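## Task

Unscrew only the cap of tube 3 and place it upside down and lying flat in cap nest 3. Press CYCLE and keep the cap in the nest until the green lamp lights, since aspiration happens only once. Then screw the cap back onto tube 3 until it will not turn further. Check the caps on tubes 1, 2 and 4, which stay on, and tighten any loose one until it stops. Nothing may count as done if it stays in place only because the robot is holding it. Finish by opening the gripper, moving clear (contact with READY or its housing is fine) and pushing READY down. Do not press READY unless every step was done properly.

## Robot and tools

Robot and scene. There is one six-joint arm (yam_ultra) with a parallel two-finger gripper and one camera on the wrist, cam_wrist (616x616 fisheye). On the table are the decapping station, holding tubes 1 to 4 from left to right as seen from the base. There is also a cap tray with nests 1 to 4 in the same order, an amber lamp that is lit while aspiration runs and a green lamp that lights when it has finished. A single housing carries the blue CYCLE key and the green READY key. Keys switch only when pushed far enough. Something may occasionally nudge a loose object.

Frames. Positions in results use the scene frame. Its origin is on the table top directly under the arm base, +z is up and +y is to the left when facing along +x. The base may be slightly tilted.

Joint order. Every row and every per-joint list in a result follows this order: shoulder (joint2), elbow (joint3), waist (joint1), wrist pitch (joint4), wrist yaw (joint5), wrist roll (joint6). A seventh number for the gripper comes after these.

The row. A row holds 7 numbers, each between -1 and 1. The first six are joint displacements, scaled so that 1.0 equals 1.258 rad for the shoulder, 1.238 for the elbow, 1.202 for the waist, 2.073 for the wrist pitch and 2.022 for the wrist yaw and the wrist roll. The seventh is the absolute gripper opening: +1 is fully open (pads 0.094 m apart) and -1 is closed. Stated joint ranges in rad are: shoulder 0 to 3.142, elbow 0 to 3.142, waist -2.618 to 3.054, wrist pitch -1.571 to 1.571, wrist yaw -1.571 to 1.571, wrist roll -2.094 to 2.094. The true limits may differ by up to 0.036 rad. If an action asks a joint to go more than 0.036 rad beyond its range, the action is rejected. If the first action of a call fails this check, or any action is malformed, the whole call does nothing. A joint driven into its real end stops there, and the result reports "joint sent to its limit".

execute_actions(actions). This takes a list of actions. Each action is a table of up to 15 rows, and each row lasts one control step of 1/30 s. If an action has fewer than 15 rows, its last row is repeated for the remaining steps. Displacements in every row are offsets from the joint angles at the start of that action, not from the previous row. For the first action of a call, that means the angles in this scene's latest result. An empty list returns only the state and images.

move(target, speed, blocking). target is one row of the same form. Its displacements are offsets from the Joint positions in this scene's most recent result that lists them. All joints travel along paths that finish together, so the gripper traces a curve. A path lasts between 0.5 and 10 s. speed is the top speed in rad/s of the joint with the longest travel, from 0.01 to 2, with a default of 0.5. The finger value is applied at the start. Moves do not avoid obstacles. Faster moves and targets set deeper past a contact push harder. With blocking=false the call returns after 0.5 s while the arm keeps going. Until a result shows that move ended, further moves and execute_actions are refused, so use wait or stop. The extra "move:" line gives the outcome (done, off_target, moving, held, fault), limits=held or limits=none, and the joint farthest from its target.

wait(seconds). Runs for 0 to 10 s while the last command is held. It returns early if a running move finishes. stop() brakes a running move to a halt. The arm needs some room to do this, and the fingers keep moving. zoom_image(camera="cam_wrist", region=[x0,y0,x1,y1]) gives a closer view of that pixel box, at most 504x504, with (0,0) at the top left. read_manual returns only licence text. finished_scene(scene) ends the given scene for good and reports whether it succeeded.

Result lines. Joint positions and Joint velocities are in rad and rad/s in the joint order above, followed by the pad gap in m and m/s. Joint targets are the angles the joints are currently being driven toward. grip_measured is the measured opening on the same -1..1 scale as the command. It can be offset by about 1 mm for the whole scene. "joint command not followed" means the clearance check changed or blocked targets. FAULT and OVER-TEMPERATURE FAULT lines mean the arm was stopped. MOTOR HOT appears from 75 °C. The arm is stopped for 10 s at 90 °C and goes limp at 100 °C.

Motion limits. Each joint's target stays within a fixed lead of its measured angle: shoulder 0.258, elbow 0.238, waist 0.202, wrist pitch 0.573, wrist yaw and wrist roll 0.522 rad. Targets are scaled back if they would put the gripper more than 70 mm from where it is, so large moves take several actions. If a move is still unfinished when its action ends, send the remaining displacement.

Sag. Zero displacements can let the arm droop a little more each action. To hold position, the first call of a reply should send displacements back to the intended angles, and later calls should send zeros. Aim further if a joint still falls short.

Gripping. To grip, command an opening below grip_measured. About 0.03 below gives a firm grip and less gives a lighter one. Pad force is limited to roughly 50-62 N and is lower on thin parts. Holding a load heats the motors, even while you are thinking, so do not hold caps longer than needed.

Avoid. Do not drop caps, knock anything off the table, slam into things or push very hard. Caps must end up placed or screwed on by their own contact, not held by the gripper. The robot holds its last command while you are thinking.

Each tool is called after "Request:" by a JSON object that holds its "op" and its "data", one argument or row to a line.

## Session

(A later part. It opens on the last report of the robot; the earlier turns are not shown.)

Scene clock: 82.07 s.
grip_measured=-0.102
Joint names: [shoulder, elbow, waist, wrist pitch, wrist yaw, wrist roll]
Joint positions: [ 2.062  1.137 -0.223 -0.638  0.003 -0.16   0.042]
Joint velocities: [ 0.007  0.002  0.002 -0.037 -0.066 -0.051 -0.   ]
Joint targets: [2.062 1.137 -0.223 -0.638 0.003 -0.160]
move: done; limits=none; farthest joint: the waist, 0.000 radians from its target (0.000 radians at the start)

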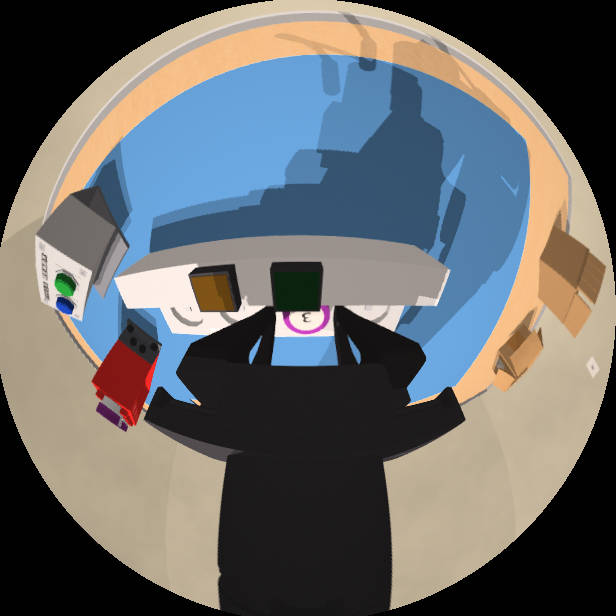

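Request:
{"op": "move", "data": {
  "target": [-0.152,0.336,0,-0.27,0,0.08,-0.1],
  "speed": 0.4
}}

Request:
{"op": "move", "data": {
  "target": [0,0,0.504,0,0,0,-1]
}}

Request:
{"op": "zoom_image", "data": {
  "camera": "cam_wrist",
  "region": [330,200,510,340]
}}

Request:
{"op": "move", "data": {
  "target": [0.281,0.258,0,0.04,0,0,-1],
  "speed": 0.3
}}

Scene clock: 87.77 s.
grip_measured=-0.102
Joint names: [shoulder, elbow, waist, wrist pitch, wrist yaw, wrist roll]
Joint positions: [ 1.892  1.519 -0.223 -1.186  0.003 -0.003  0.042]
Joint velocities: [-0.017  0.002 -0.007  0.037  0.022 -0.022  0.   ]
Joint targets: [1.871 1.553 -0.223 -1.198 0.003 0.002]
move: off_target; limits=none; farthest joint: the elbow, 0.034 radians from its target (0.416 radians at the start)

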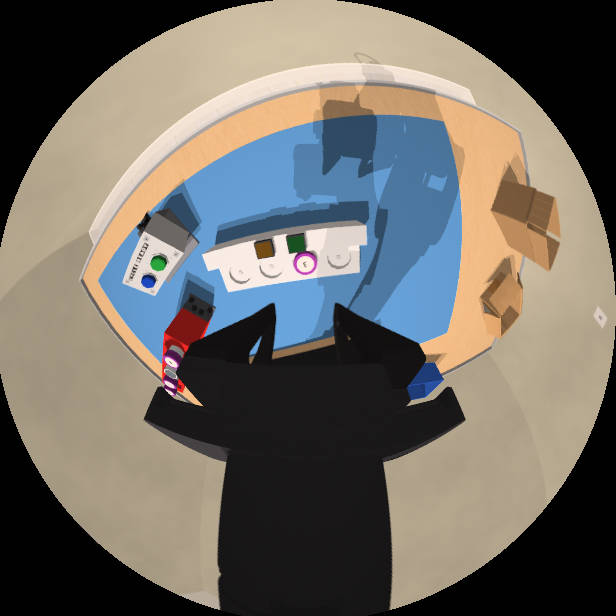

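Scene clock: 89.40 s.
grip_measured=-0.997
Joint names: [shoulder, elbow, waist, wrist pitch, wrist yaw, wrist roll]
Joint positions: [ 1.892  1.519  0.382 -1.186  0.003 -0.003  0.   ]
Joint velocities: [-0.002 -0.002 -0.017  0.022 -0.007 -0.022 -0.001]
Joint targets: [1.892 1.519 0.383 -1.186 0.003 -0.003]
move: done; limits=none; farthest joint: the waist, 0.001 radians from its target (0.606 radians at the start)

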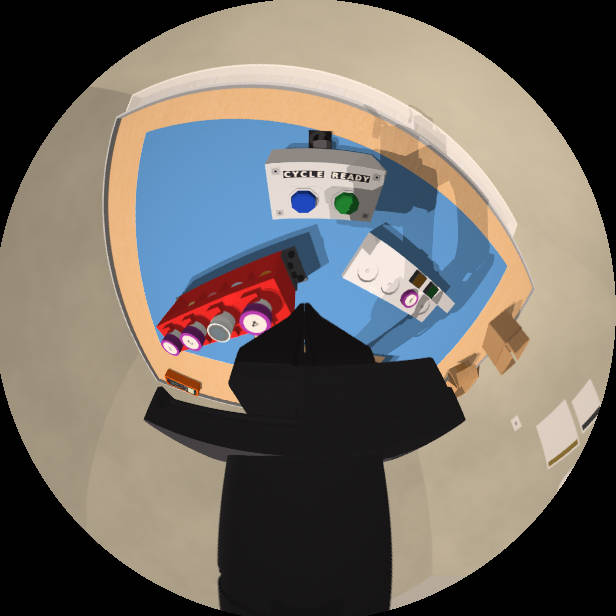

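Region (330, 200, 510, 340) of cam_wrist's 616x616 image, scaled by 2.800, with more detail than that image has.

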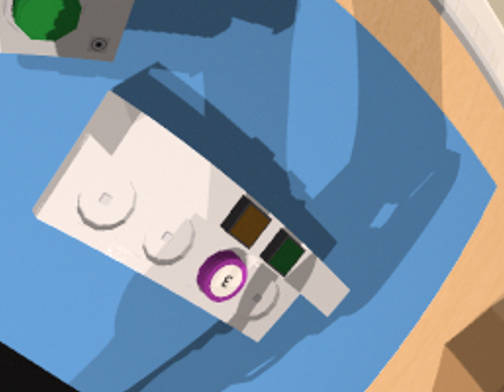

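Scene clock: 90.97 s.
grip_measured=-0.997
Joint names: [shoulder, elbow, waist, wrist pitch, wrist yaw, wrist roll]
Joint positions: [ 2.251  1.798  0.382 -1.119  0.003 -0.003  0.   ]
Joint velocities: [-0.007 -0.002  0.007 -0.022  0.037 -0.022 -0.002]
Joint targets: [2.245 1.839 0.382 -1.103 0.003 -0.003]
move: off_target; limits=none; farthest joint: the elbow, 0.040 radians from its target (0.319 radians at the start)

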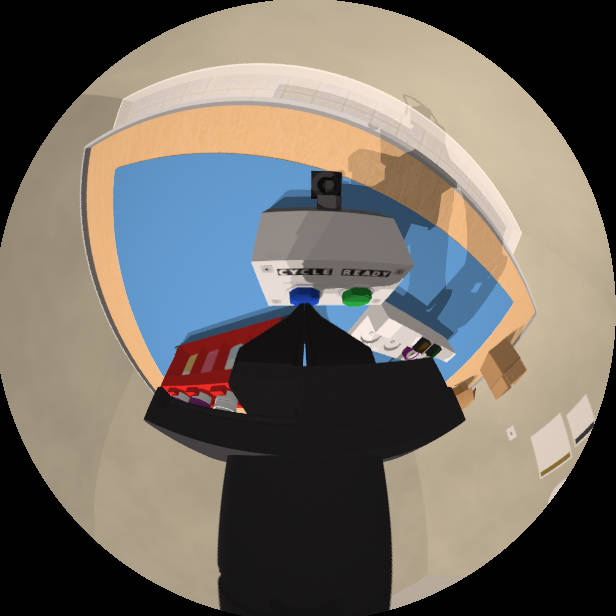

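Request:
{"op": "move", "data": {
  "target": [0.066,0,0,0.02,0,0,-1],
  "speed": 0.05
}}

Request:
{"op": "move", "data": {
  "target": [-0.07,0,0,0,0,0,-1],
  "speed": 0.2
}}

Scene clock: 95.27 s.
grip_measured=-0.997
Joint names: [shoulder, elbow, waist, wrist pitch, wrist yaw, wrist roll]
Joint positions: [ 2.299  1.798  0.382 -1.118  0.003 -0.003  0.   ]
Joint velocities: [-0.032  0.007 -0.012  0.007 -0.022  0.022 -0.001]
Joint targets: [2.334 1.798 0.382 -1.077 0.003 -0.003]
move: off_target; limits=none; farthest joint: the wrist pitch, 0.041 radians from its target (0.041 radians at the start)

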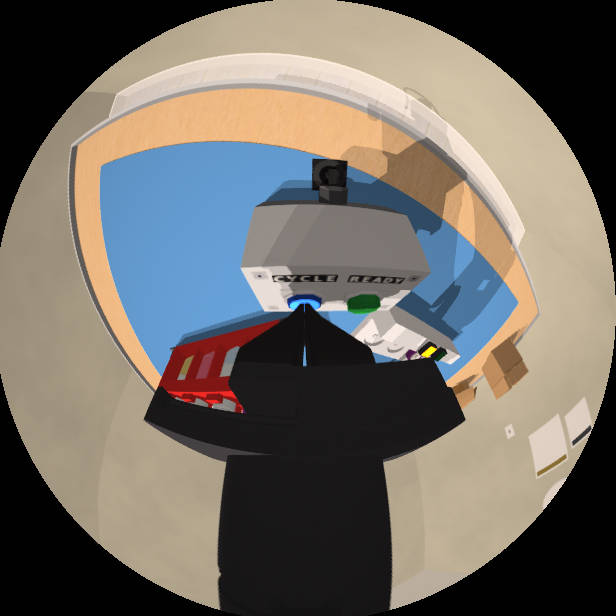

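Scene clock: 96.10 s.
grip_measured=-0.997
Joint names: [shoulder, elbow, waist, wrist pitch, wrist yaw, wrist roll]
Joint positions: [ 2.233  1.798  0.382 -1.132  0.003 -0.003  0.   ]
Joint velocities: [-0.002 -0.012 -0.022  0.037 -0.022  0.037 -0.001]
Joint targets: [2.211 1.798 0.382 -1.118 0.003 -0.003]
move: off_target; limits=none; farthest joint: the shoulder, 0.022 radians from its target (0.088 radians at the start)

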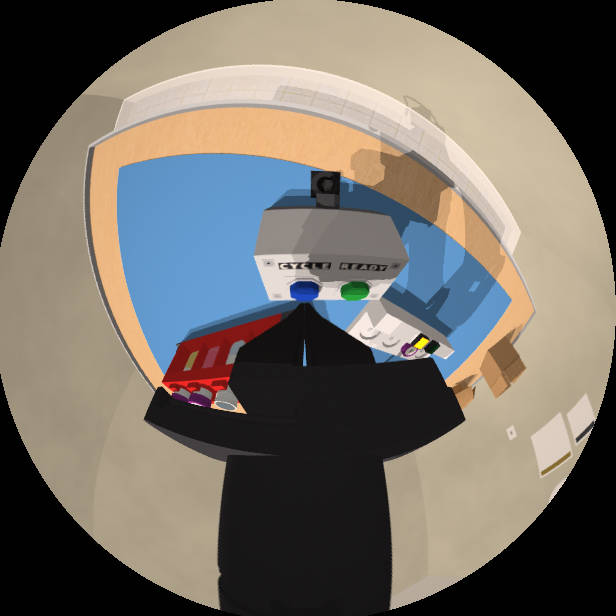

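Request:
{"op": "move", "data": {
  "target": [-0.242,-0.323,-0.509,0.058,0,-0.08,-1]
}}

Request:
{"op": "move", "data": {
  "target": [0.051,-0.22,0,0.164,0,0,0],
  "speed": 0.3
}}

Request:
{"op": "wait", "data": {
  "seconds": 10
}}

Scene clock: 100.63 s.
grip_measured=-0.997
Joint names: [shoulder, elbow, waist, wrist pitch, wrist yaw, wrist roll]
Joint positions: [ 1.956  1.415 -0.229 -1.03   0.003 -0.16   0.   ]
Joint velocities: [ 0.022  0.007 -0.017  0.007 -0.125 -0.037  0.001]
Joint targets: [1.928 1.398 -0.230 -1.012 0.003 -0.165]
move: off_target; limits=none; farthest joint: the shoulder, 0.027 radians from its target (0.304 radians at the start)

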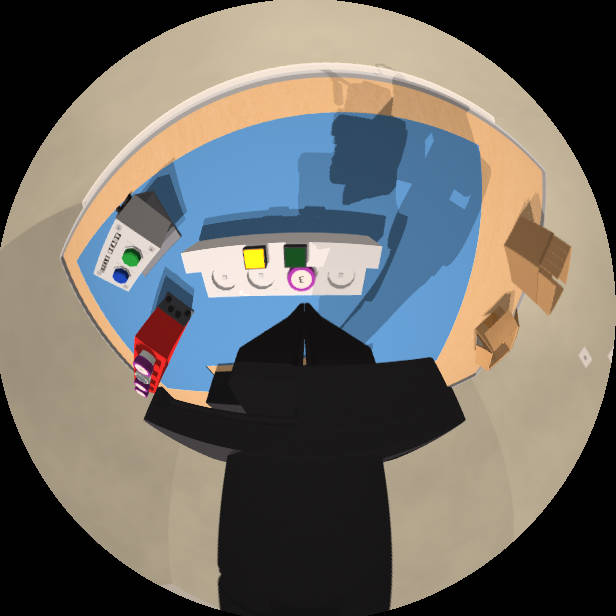

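Scene clock: 102.47 s.
grip_measured=-0.002
Joint names: [shoulder, elbow, waist, wrist pitch, wrist yaw, wrist roll]
Joint positions: [ 2.021  1.157 -0.229 -0.708  0.003 -0.16   0.047]
Joint velocities: [-0.012 -0.002 -0.007 -0.037 -0.022 -0.007 -0.001]
Joint targets: [2.020 1.142 -0.229 -0.690 0.003 -0.160]
move: done; limits=none; farthest joint: the wrist pitch, 0.018 radians from its target (0.340 radians at the start)

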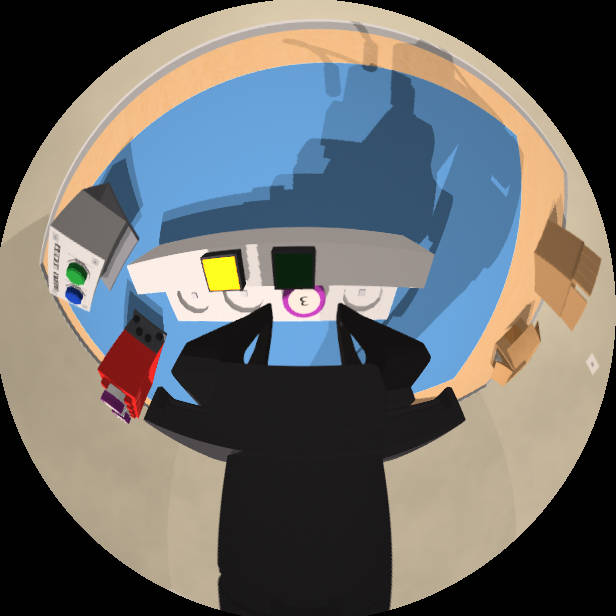

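Scene clock: 112.47 s.
grip_measured=-0.002
Joint names: [shoulder, elbow, waist, wrist pitch, wrist yaw, wrist roll]
Joint positions: [ 2.021  1.157 -0.229 -0.707  0.003 -0.16   0.047]
Joint velocities: [-0.007 -0.022 -0.017  0.007 -0.007  0.081 -0.   ]
Joint targets: [2.020 1.142 -0.229 -0.690 0.003 -0.160]
wait: 10.00 s; at rest by 0.17 s

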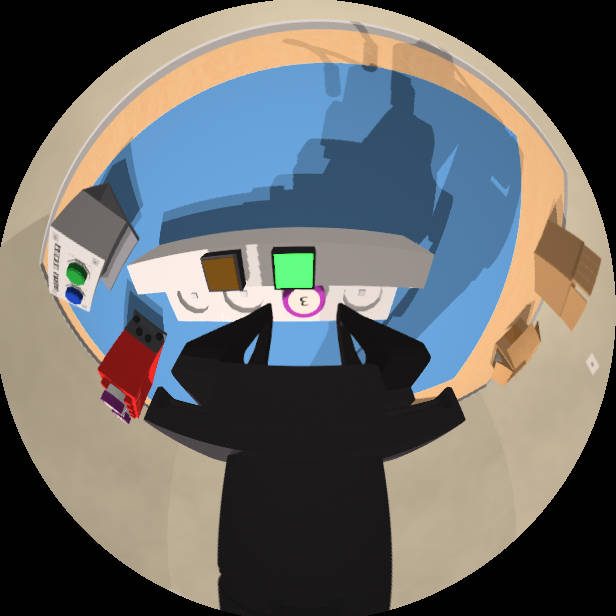

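Request:
{"op": "move", "data": {
  "target": [0.043,-0.031,0,0.043,0,0,0],
  "speed": 0.07
}}

Request:
{"op": "move", "data": {
  "target": [0,0,0,0,0,0,-0.365]
}}

Request:
{"op": "move", "data": {
  "target": [-0.062,0.045,0,-0.04,0,0,-0.365],
  "speed": 0.1
}}

Request:
{"op": "move", "data": {
  "target": [-0.232,0.187,0,-0.231,0,0,-0.365],
  "speed": 0.4
}}

Request:
{"op": "move", "data": {
  "target": [0,0,0.781,0,0,0.08,-0.365],
  "speed": 0.5
}}

Request:
{"op": "zoom_image", "data": {
  "camera": "cam_wrist",
  "region": [230,250,380,350]
}}

Scene clock: 119.70 s.
grip_measured=-0.002
Joint names: [shoulder, elbow, waist, wrist pitch, wrist yaw, wrist roll]
Joint positions: [ 2.073  1.135 -0.229 -0.636  0.003 -0.16   0.047]
Joint velocities: [-0.017  0.002 -0.007 -0.051 -0.007  0.051 -0.001]
Joint targets: [2.075 1.118 -0.229 -0.618 0.003 -0.160]
move: done; limits=none; farthest joint: the wrist pitch, 0.018 radians from its target (0.090 radians at the start)

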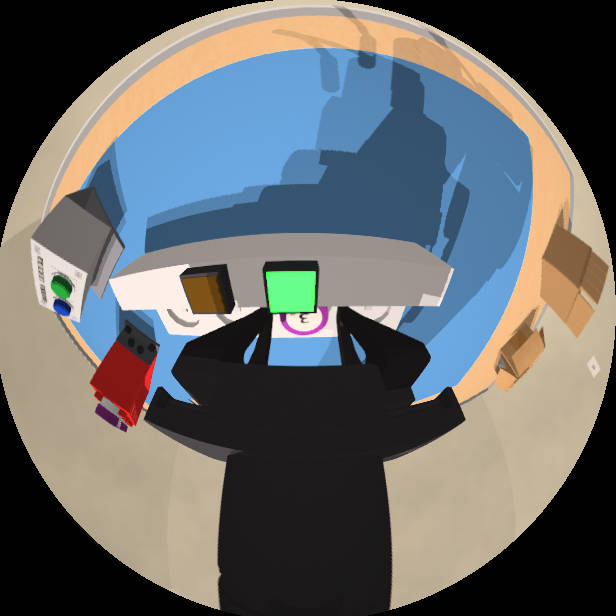

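Scene clock: 120.20 s.
grip_measured=-0.328
Joint names: [shoulder, elbow, waist, wrist pitch, wrist yaw, wrist roll]
Joint positions: [ 2.073  1.135 -0.229 -0.636  0.003 -0.16   0.032]
Joint velocities: [-0.007  0.007 -0.007 -0.066 -0.007  0.037  0.   ]
Joint targets: [2.073 1.135 -0.229 -0.636 0.003 -0.160]
move: done; limits=none; farthest joint: the waist, 0.000 radians from its target (0.000 radians at the start)

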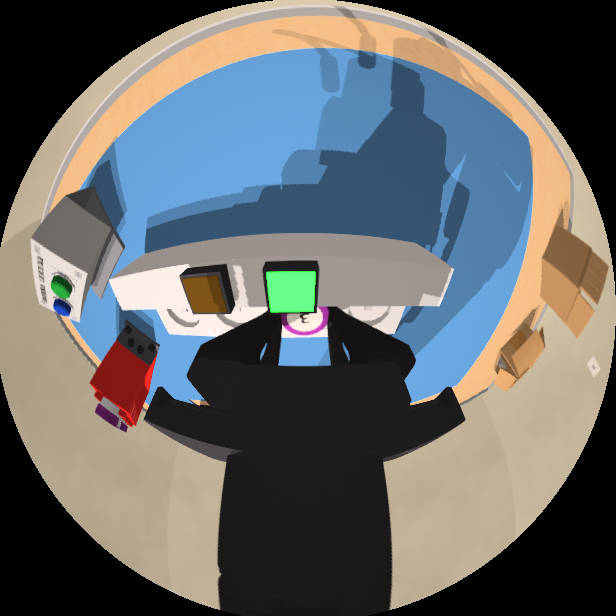

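Scene clock: 121.63 s.
grip_measured=-0.328
Joint names: [shoulder, elbow, waist, wrist pitch, wrist yaw, wrist roll]
Joint positions: [ 2.02   1.157 -0.229 -0.706  0.003 -0.16   0.032]
Joint velocities: [ 0.002  0.002 -0.007 -0.066 -0.095 -0.051 -0.001]
Joint targets: [1.995 1.191 -0.229 -0.719 0.003 -0.160]
move: off_target; limits=none; farthest joint: the elbow, 0.034 radians from its target (0.056 radians at the start)

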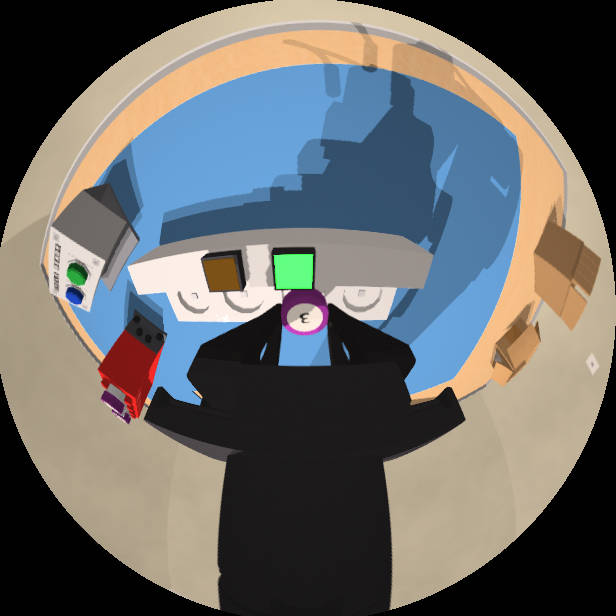

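Scene clock: 123.57 s.
grip_measured=-0.328
Joint names: [shoulder, elbow, waist, wrist pitch, wrist yaw, wrist roll]
Joint positions: [ 1.747  1.355 -0.229 -1.172  0.003 -0.16   0.032]
Joint velocities: [-0.007 -0.002 -0.022  0.051  0.007  0.007 -0.   ]
Joint targets: [1.728 1.388 -0.229 -1.185 0.003 -0.160]
move: off_target; limits=none; farthest joint: the elbow, 0.034 radians from its target (0.232 radians at the start)

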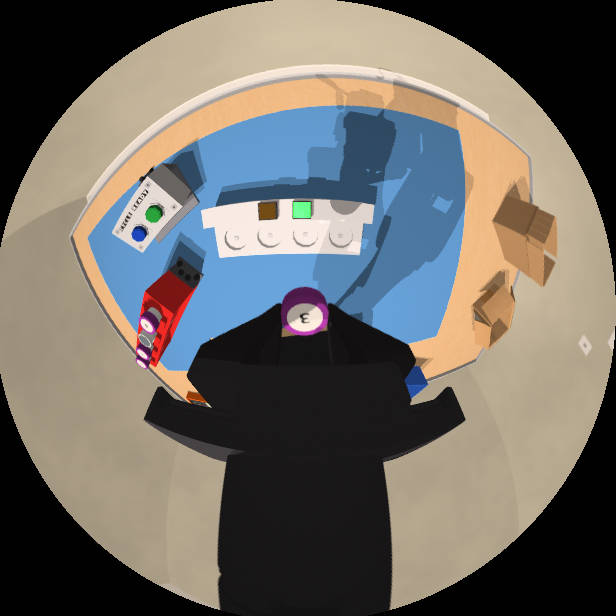

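Scene clock: 126.00 s.
grip_measured=-0.329
Joint names: [shoulder, elbow, waist, wrist pitch, wrist yaw, wrist roll]
Joint positions: [ 1.747  1.355  0.706 -1.172  0.003 -0.003  0.032]
Joint velocities: [-0.022 -0.002 -0.012  0.022 -0.007  0.139  0.001]
Joint targets: [1.747 1.355 0.709 -1.172 0.003 0.002]
move: done; limits=none; farthest joint: the wrist roll, 0.005 radians from its target (0.161 radians at the start)

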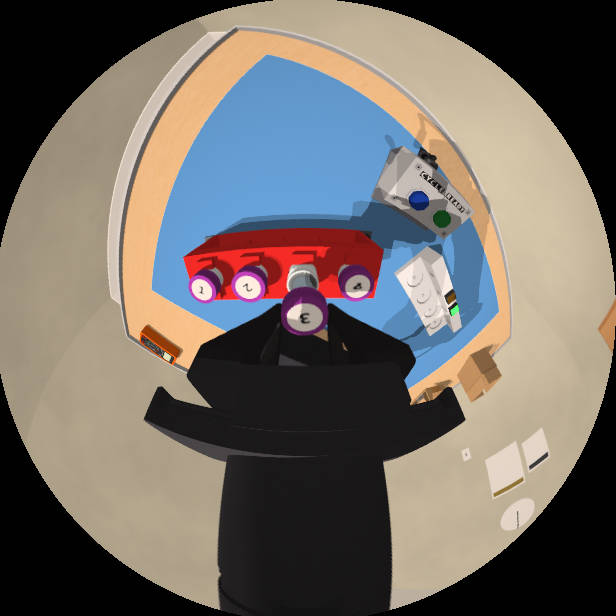

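Region (230, 250, 380, 350) of cam_wrist's 616x616 image, scaled by 3.360, with more detail than that image has.

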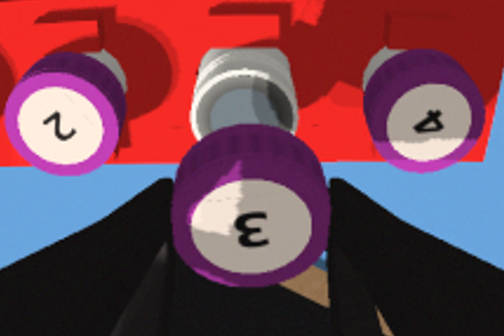

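Request:
{"op": "move", "data": {
  "target": [0.019,-0.077,0.016,0.055,0,0,-0.365],
  "speed": 0.15
}}

Request:
{"op": "zoom_image", "data": {
  "camera": "cam_wrist",
  "region": [230,250,380,350]
}}

Scene clock: 130.03 s.
grip_measured=-0.329
Joint names: [shoulder, elbow, waist, wrist pitch, wrist yaw, wrist roll]
Joint positions: [ 1.77   1.274  0.713 -1.076  0.003 -0.003  0.032]
Joint velocities: [-0.022  0.002 -0.002  0.022 -0.022 -0.066 -0.001]
Joint targets: [1.772 1.260 0.725 -1.059 0.003 -0.003]
move: done; limits=none; farthest joint: the wrist pitch, 0.018 radians from its target (0.114 radians at the start)

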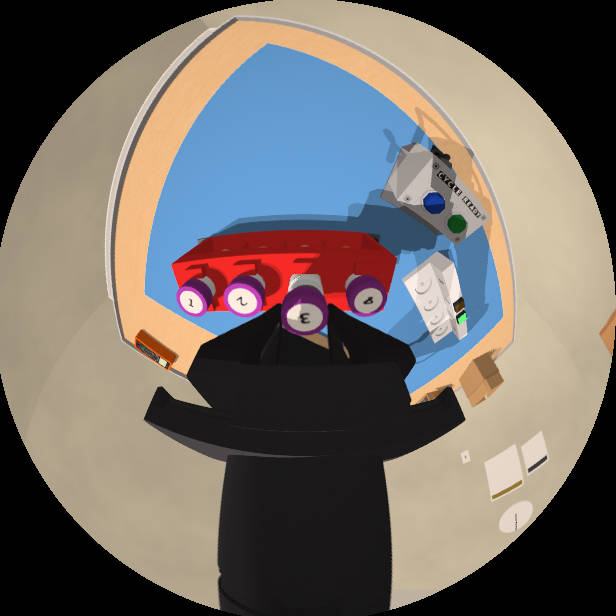

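Region (230, 250, 380, 350) of cam_wrist's 616x616 image, scaled by 3.360, with more detail than that image has.

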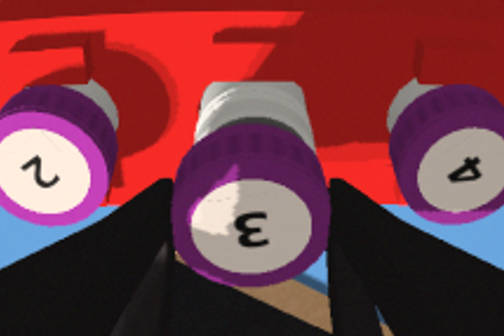

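Request:
{"op": "move", "data": {
  "target": [0.015,-0.056,0,0.044,0,0,-0.365],
  "speed": 0.06
}}

Request:
{"op": "move", "data": {
  "target": [0.016,0,0,0,0,0,-0.365],
  "speed": 0.05
}}

Scene clock: 134.60 s.
grip_measured=-0.329
Joint names: [shoulder, elbow, waist, wrist pitch, wrist yaw, wrist roll]
Joint positions: [ 1.779  1.241  0.713 -1.025  0.003 -0.003  0.032]
Joint velocities: [ 0.027 -0.002 -0.007 -0.007  0.022 -0.051  0.001]
Joint targets: [1.788 1.205 0.713 -0.985 0.003 -0.003]
move: off_target; limits=none; farthest joint: the wrist pitch, 0.040 radians from its target (0.091 radians at the start)

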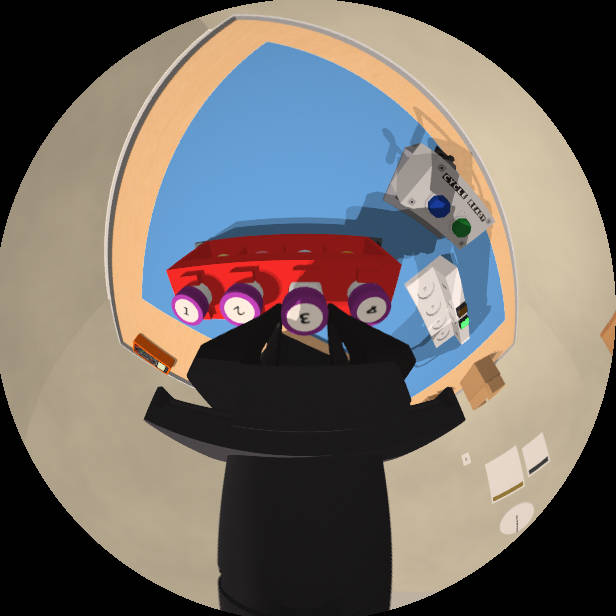

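Scene clock: 135.30 s.
grip_measured=-0.329
Joint names: [shoulder, elbow, waist, wrist pitch, wrist yaw, wrist roll]
Joint positions: [ 1.779  1.241  0.713 -1.025  0.003 -0.003  0.032]
Joint velocities: [-0.012 -0.007  0.002 -0.007 -0.037  0.022 -0.   ]
Joint targets: [1.799 1.241 0.713 -1.025 0.003 -0.003]
move: done; limits=none; farthest joint: the shoulder, 0.020 radians from its target (0.020 radians at the start)

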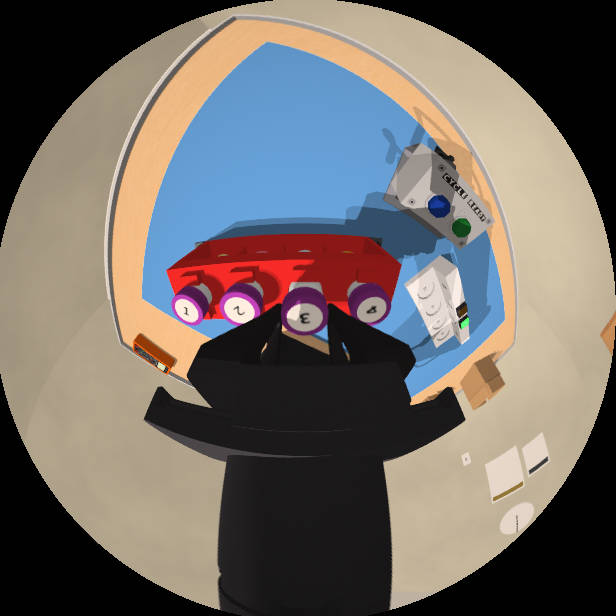

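Caught on the rim, likely too far out; shift inward.

Request:
{"op": "move", "data": {
  "target": [0,0,0,-0.013,0,0,-0.365],
  "speed": 0.05
}}

Request:
{"op": "move", "data": {
  "target": [0.018,0,0,0,0,0,-0.365],
  "speed": 0.04
}}

Request:
{"op": "zoom_image", "data": {
  "camera": "cam_wrist",
  "region": [230,250,380,350]
}}

Scene clock: 139.27 s.
grip_measured=-0.329
Joint names: [shoulder, elbow, waist, wrist pitch, wrist yaw, wrist roll]
Joint positions: [ 1.779  1.241  0.713 -1.026  0.003 -0.003  0.032]
Joint velocities: [ 0.007 -0.027  0.007 -0.081  0.066  0.007 -0.   ]
Joint targets: [1.779 1.241 0.713 -1.052 0.003 -0.003]
move: off_target; limits=none; farthest joint: the wrist pitch, 0.026 radians from its target (0.027 radians at the start)

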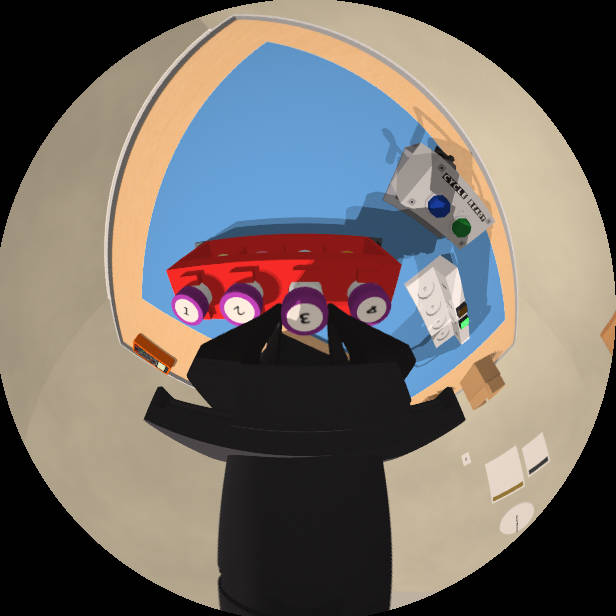

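Scene clock: 140.07 s.
grip_measured=-0.329
Joint names: [shoulder, elbow, waist, wrist pitch, wrist yaw, wrist roll]
Joint positions: [ 1.779  1.241  0.713 -1.026  0.003 -0.003  0.032]
Joint velocities: [-0.017  0.022 -0.002 -0.051 -0.051  0.022  0.001]
Joint targets: [1.802 1.241 0.713 -1.026 0.003 -0.003]
move: off_target; limits=none; farthest joint: the shoulder, 0.022 radians from its target (0.022 radians at the start)

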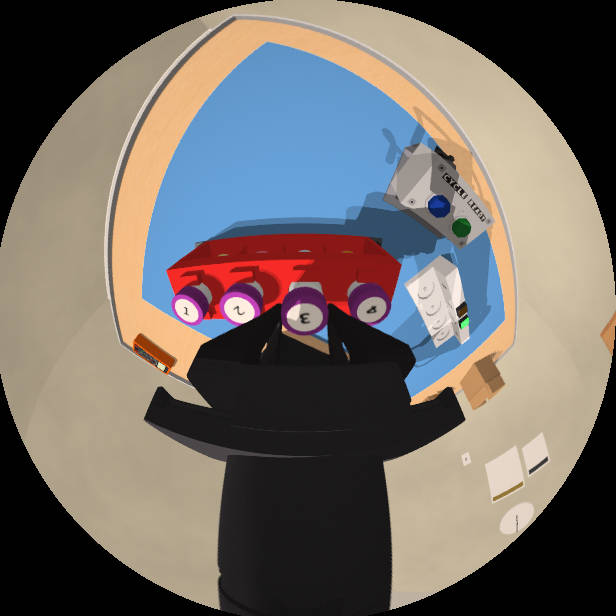

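Region (230, 250, 380, 350) of cam_wrist's 616x616 image, scaled by 3.360, with more detail than that image has.

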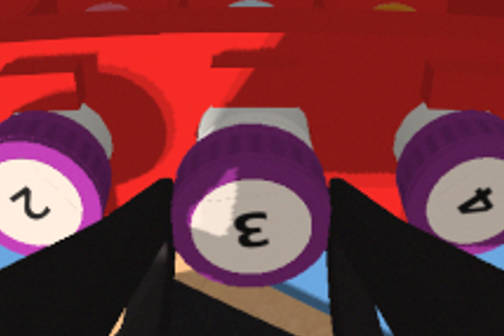

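Lift slightly and view from the side.

Request:
{"op": "move", "data": {
  "target": [-0.032,0,0,0,0,0,-0.365],
  "speed": 0.08
}}

Request:
{"op": "move", "data": {
  "target": [0,0,0,0,0,-0.78,-0.365],
  "speed": 1.5
}}

Request:
{"op": "zoom_image", "data": {
  "camera": "cam_wrist",
  "region": [230,250,380,350]
}}

Scene clock: 143.93 s.
grip_measured=-0.329
Joint names: [shoulder, elbow, waist, wrist pitch, wrist yaw, wrist roll]
Joint positions: [ 1.765  1.241  0.713 -1.026  0.003 -0.003  0.032]
Joint velocities: [ 0.002 -0.012 -0.002 -0.022 -0.007 -0.007 -0.001]
Joint targets: [1.739 1.241 0.713 -1.026 0.003 -0.003]
move: off_target; limits=none; farthest joint: the shoulder, 0.027 radians from its target (0.040 radians at the start)

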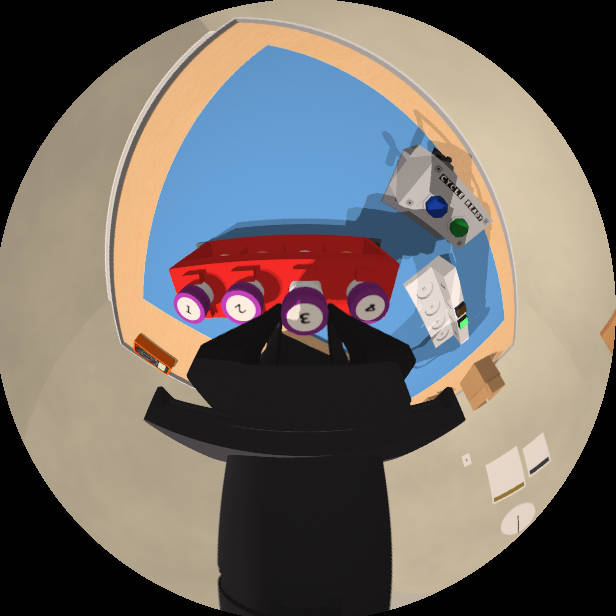

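Scene clock: 146.07 s.
grip_measured=-0.329
Joint names: [shoulder, elbow, waist, wrist pitch, wrist yaw, wrist roll]
Joint positions: [ 1.765  1.241  0.713 -1.026  0.003 -1.575  0.032]
Joint velocities: [-0.002  0.007 -0.007 -0.081  0.037 -0.037 -0.001]
Joint targets: [1.765 1.241 0.713 -1.026 0.003 -1.580]
move: done; limits=none; farthest joint: the wrist roll, 0.006 radians from its target (1.577 radians at the start)

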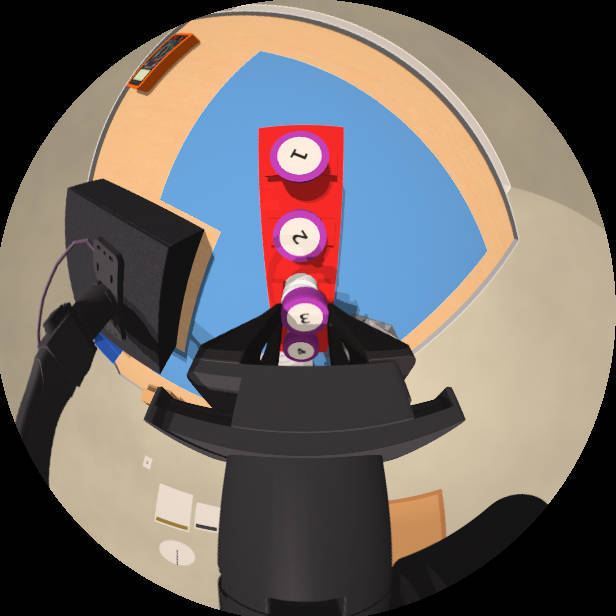

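Region (230, 250, 380, 350) of cam_wrist's 616x616 image, scaled by 3.360, with more detail than that image has.

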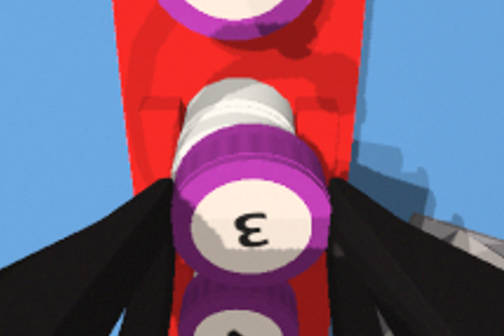

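Request:
{"op": "move", "data": {
  "target": [0,0,0,-0.014,0,0,-0.365],
  "speed": 0.06
}}

Request:
{"op": "move", "data": {
  "target": [0.036,0,0,0,0,0,-0.365],
  "speed": 0.04
}}

Request:
{"op": "zoom_image", "data": {
  "camera": "cam_wrist",
  "region": [230,250,380,350]
}}

Scene clock: 149.83 s.
grip_measured=-0.329
Joint names: [shoulder, elbow, waist, wrist pitch, wrist yaw, wrist roll]
Joint positions: [ 1.765  1.241  0.713 -1.036  0.003 -1.575  0.032]
Joint velocities: [ 0.012  0.002 -0.002  0.007  0.007  0.022  0.   ]
Joint targets: [1.765 1.241 0.713 -1.055 0.003 -1.574]
move: done; limits=none; farthest joint: the wrist pitch, 0.019 radians from its target (0.029 radians at the start)

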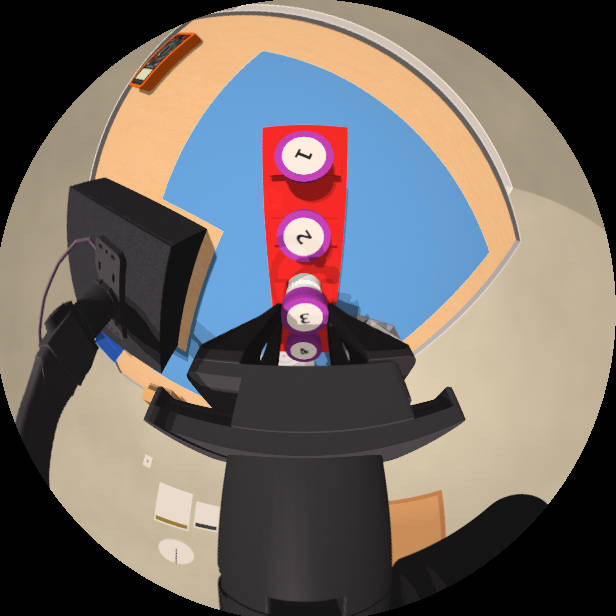

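Scene clock: 151.20 s.
grip_measured=-0.329
Joint names: [shoulder, elbow, waist, wrist pitch, wrist yaw, wrist roll]
Joint positions: [ 1.801  1.241  0.713 -1.03   0.004 -1.575  0.032]
Joint velocities: [-0.017 -0.002 -0.002  0.007 -0.051  0.007 -0.   ]
Joint targets: [1.811 1.241 0.713 -1.036 0.003 -1.575]
move: done; limits=none; farthest joint: the shoulder, 0.009 radians from its target (0.045 radians at the start)

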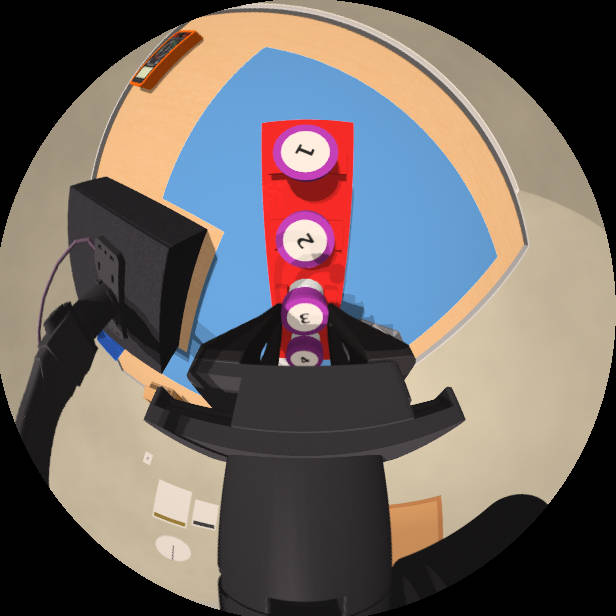

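Region (230, 250, 380, 350) of cam_wrist's 616x616 image, scaled by 3.360, with more detail than that image has.

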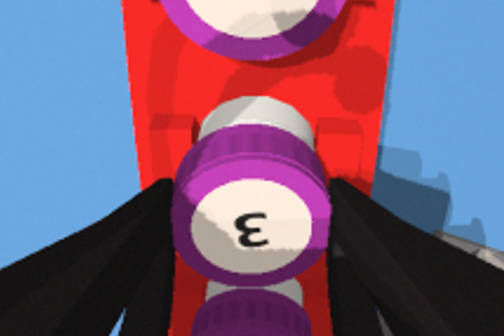

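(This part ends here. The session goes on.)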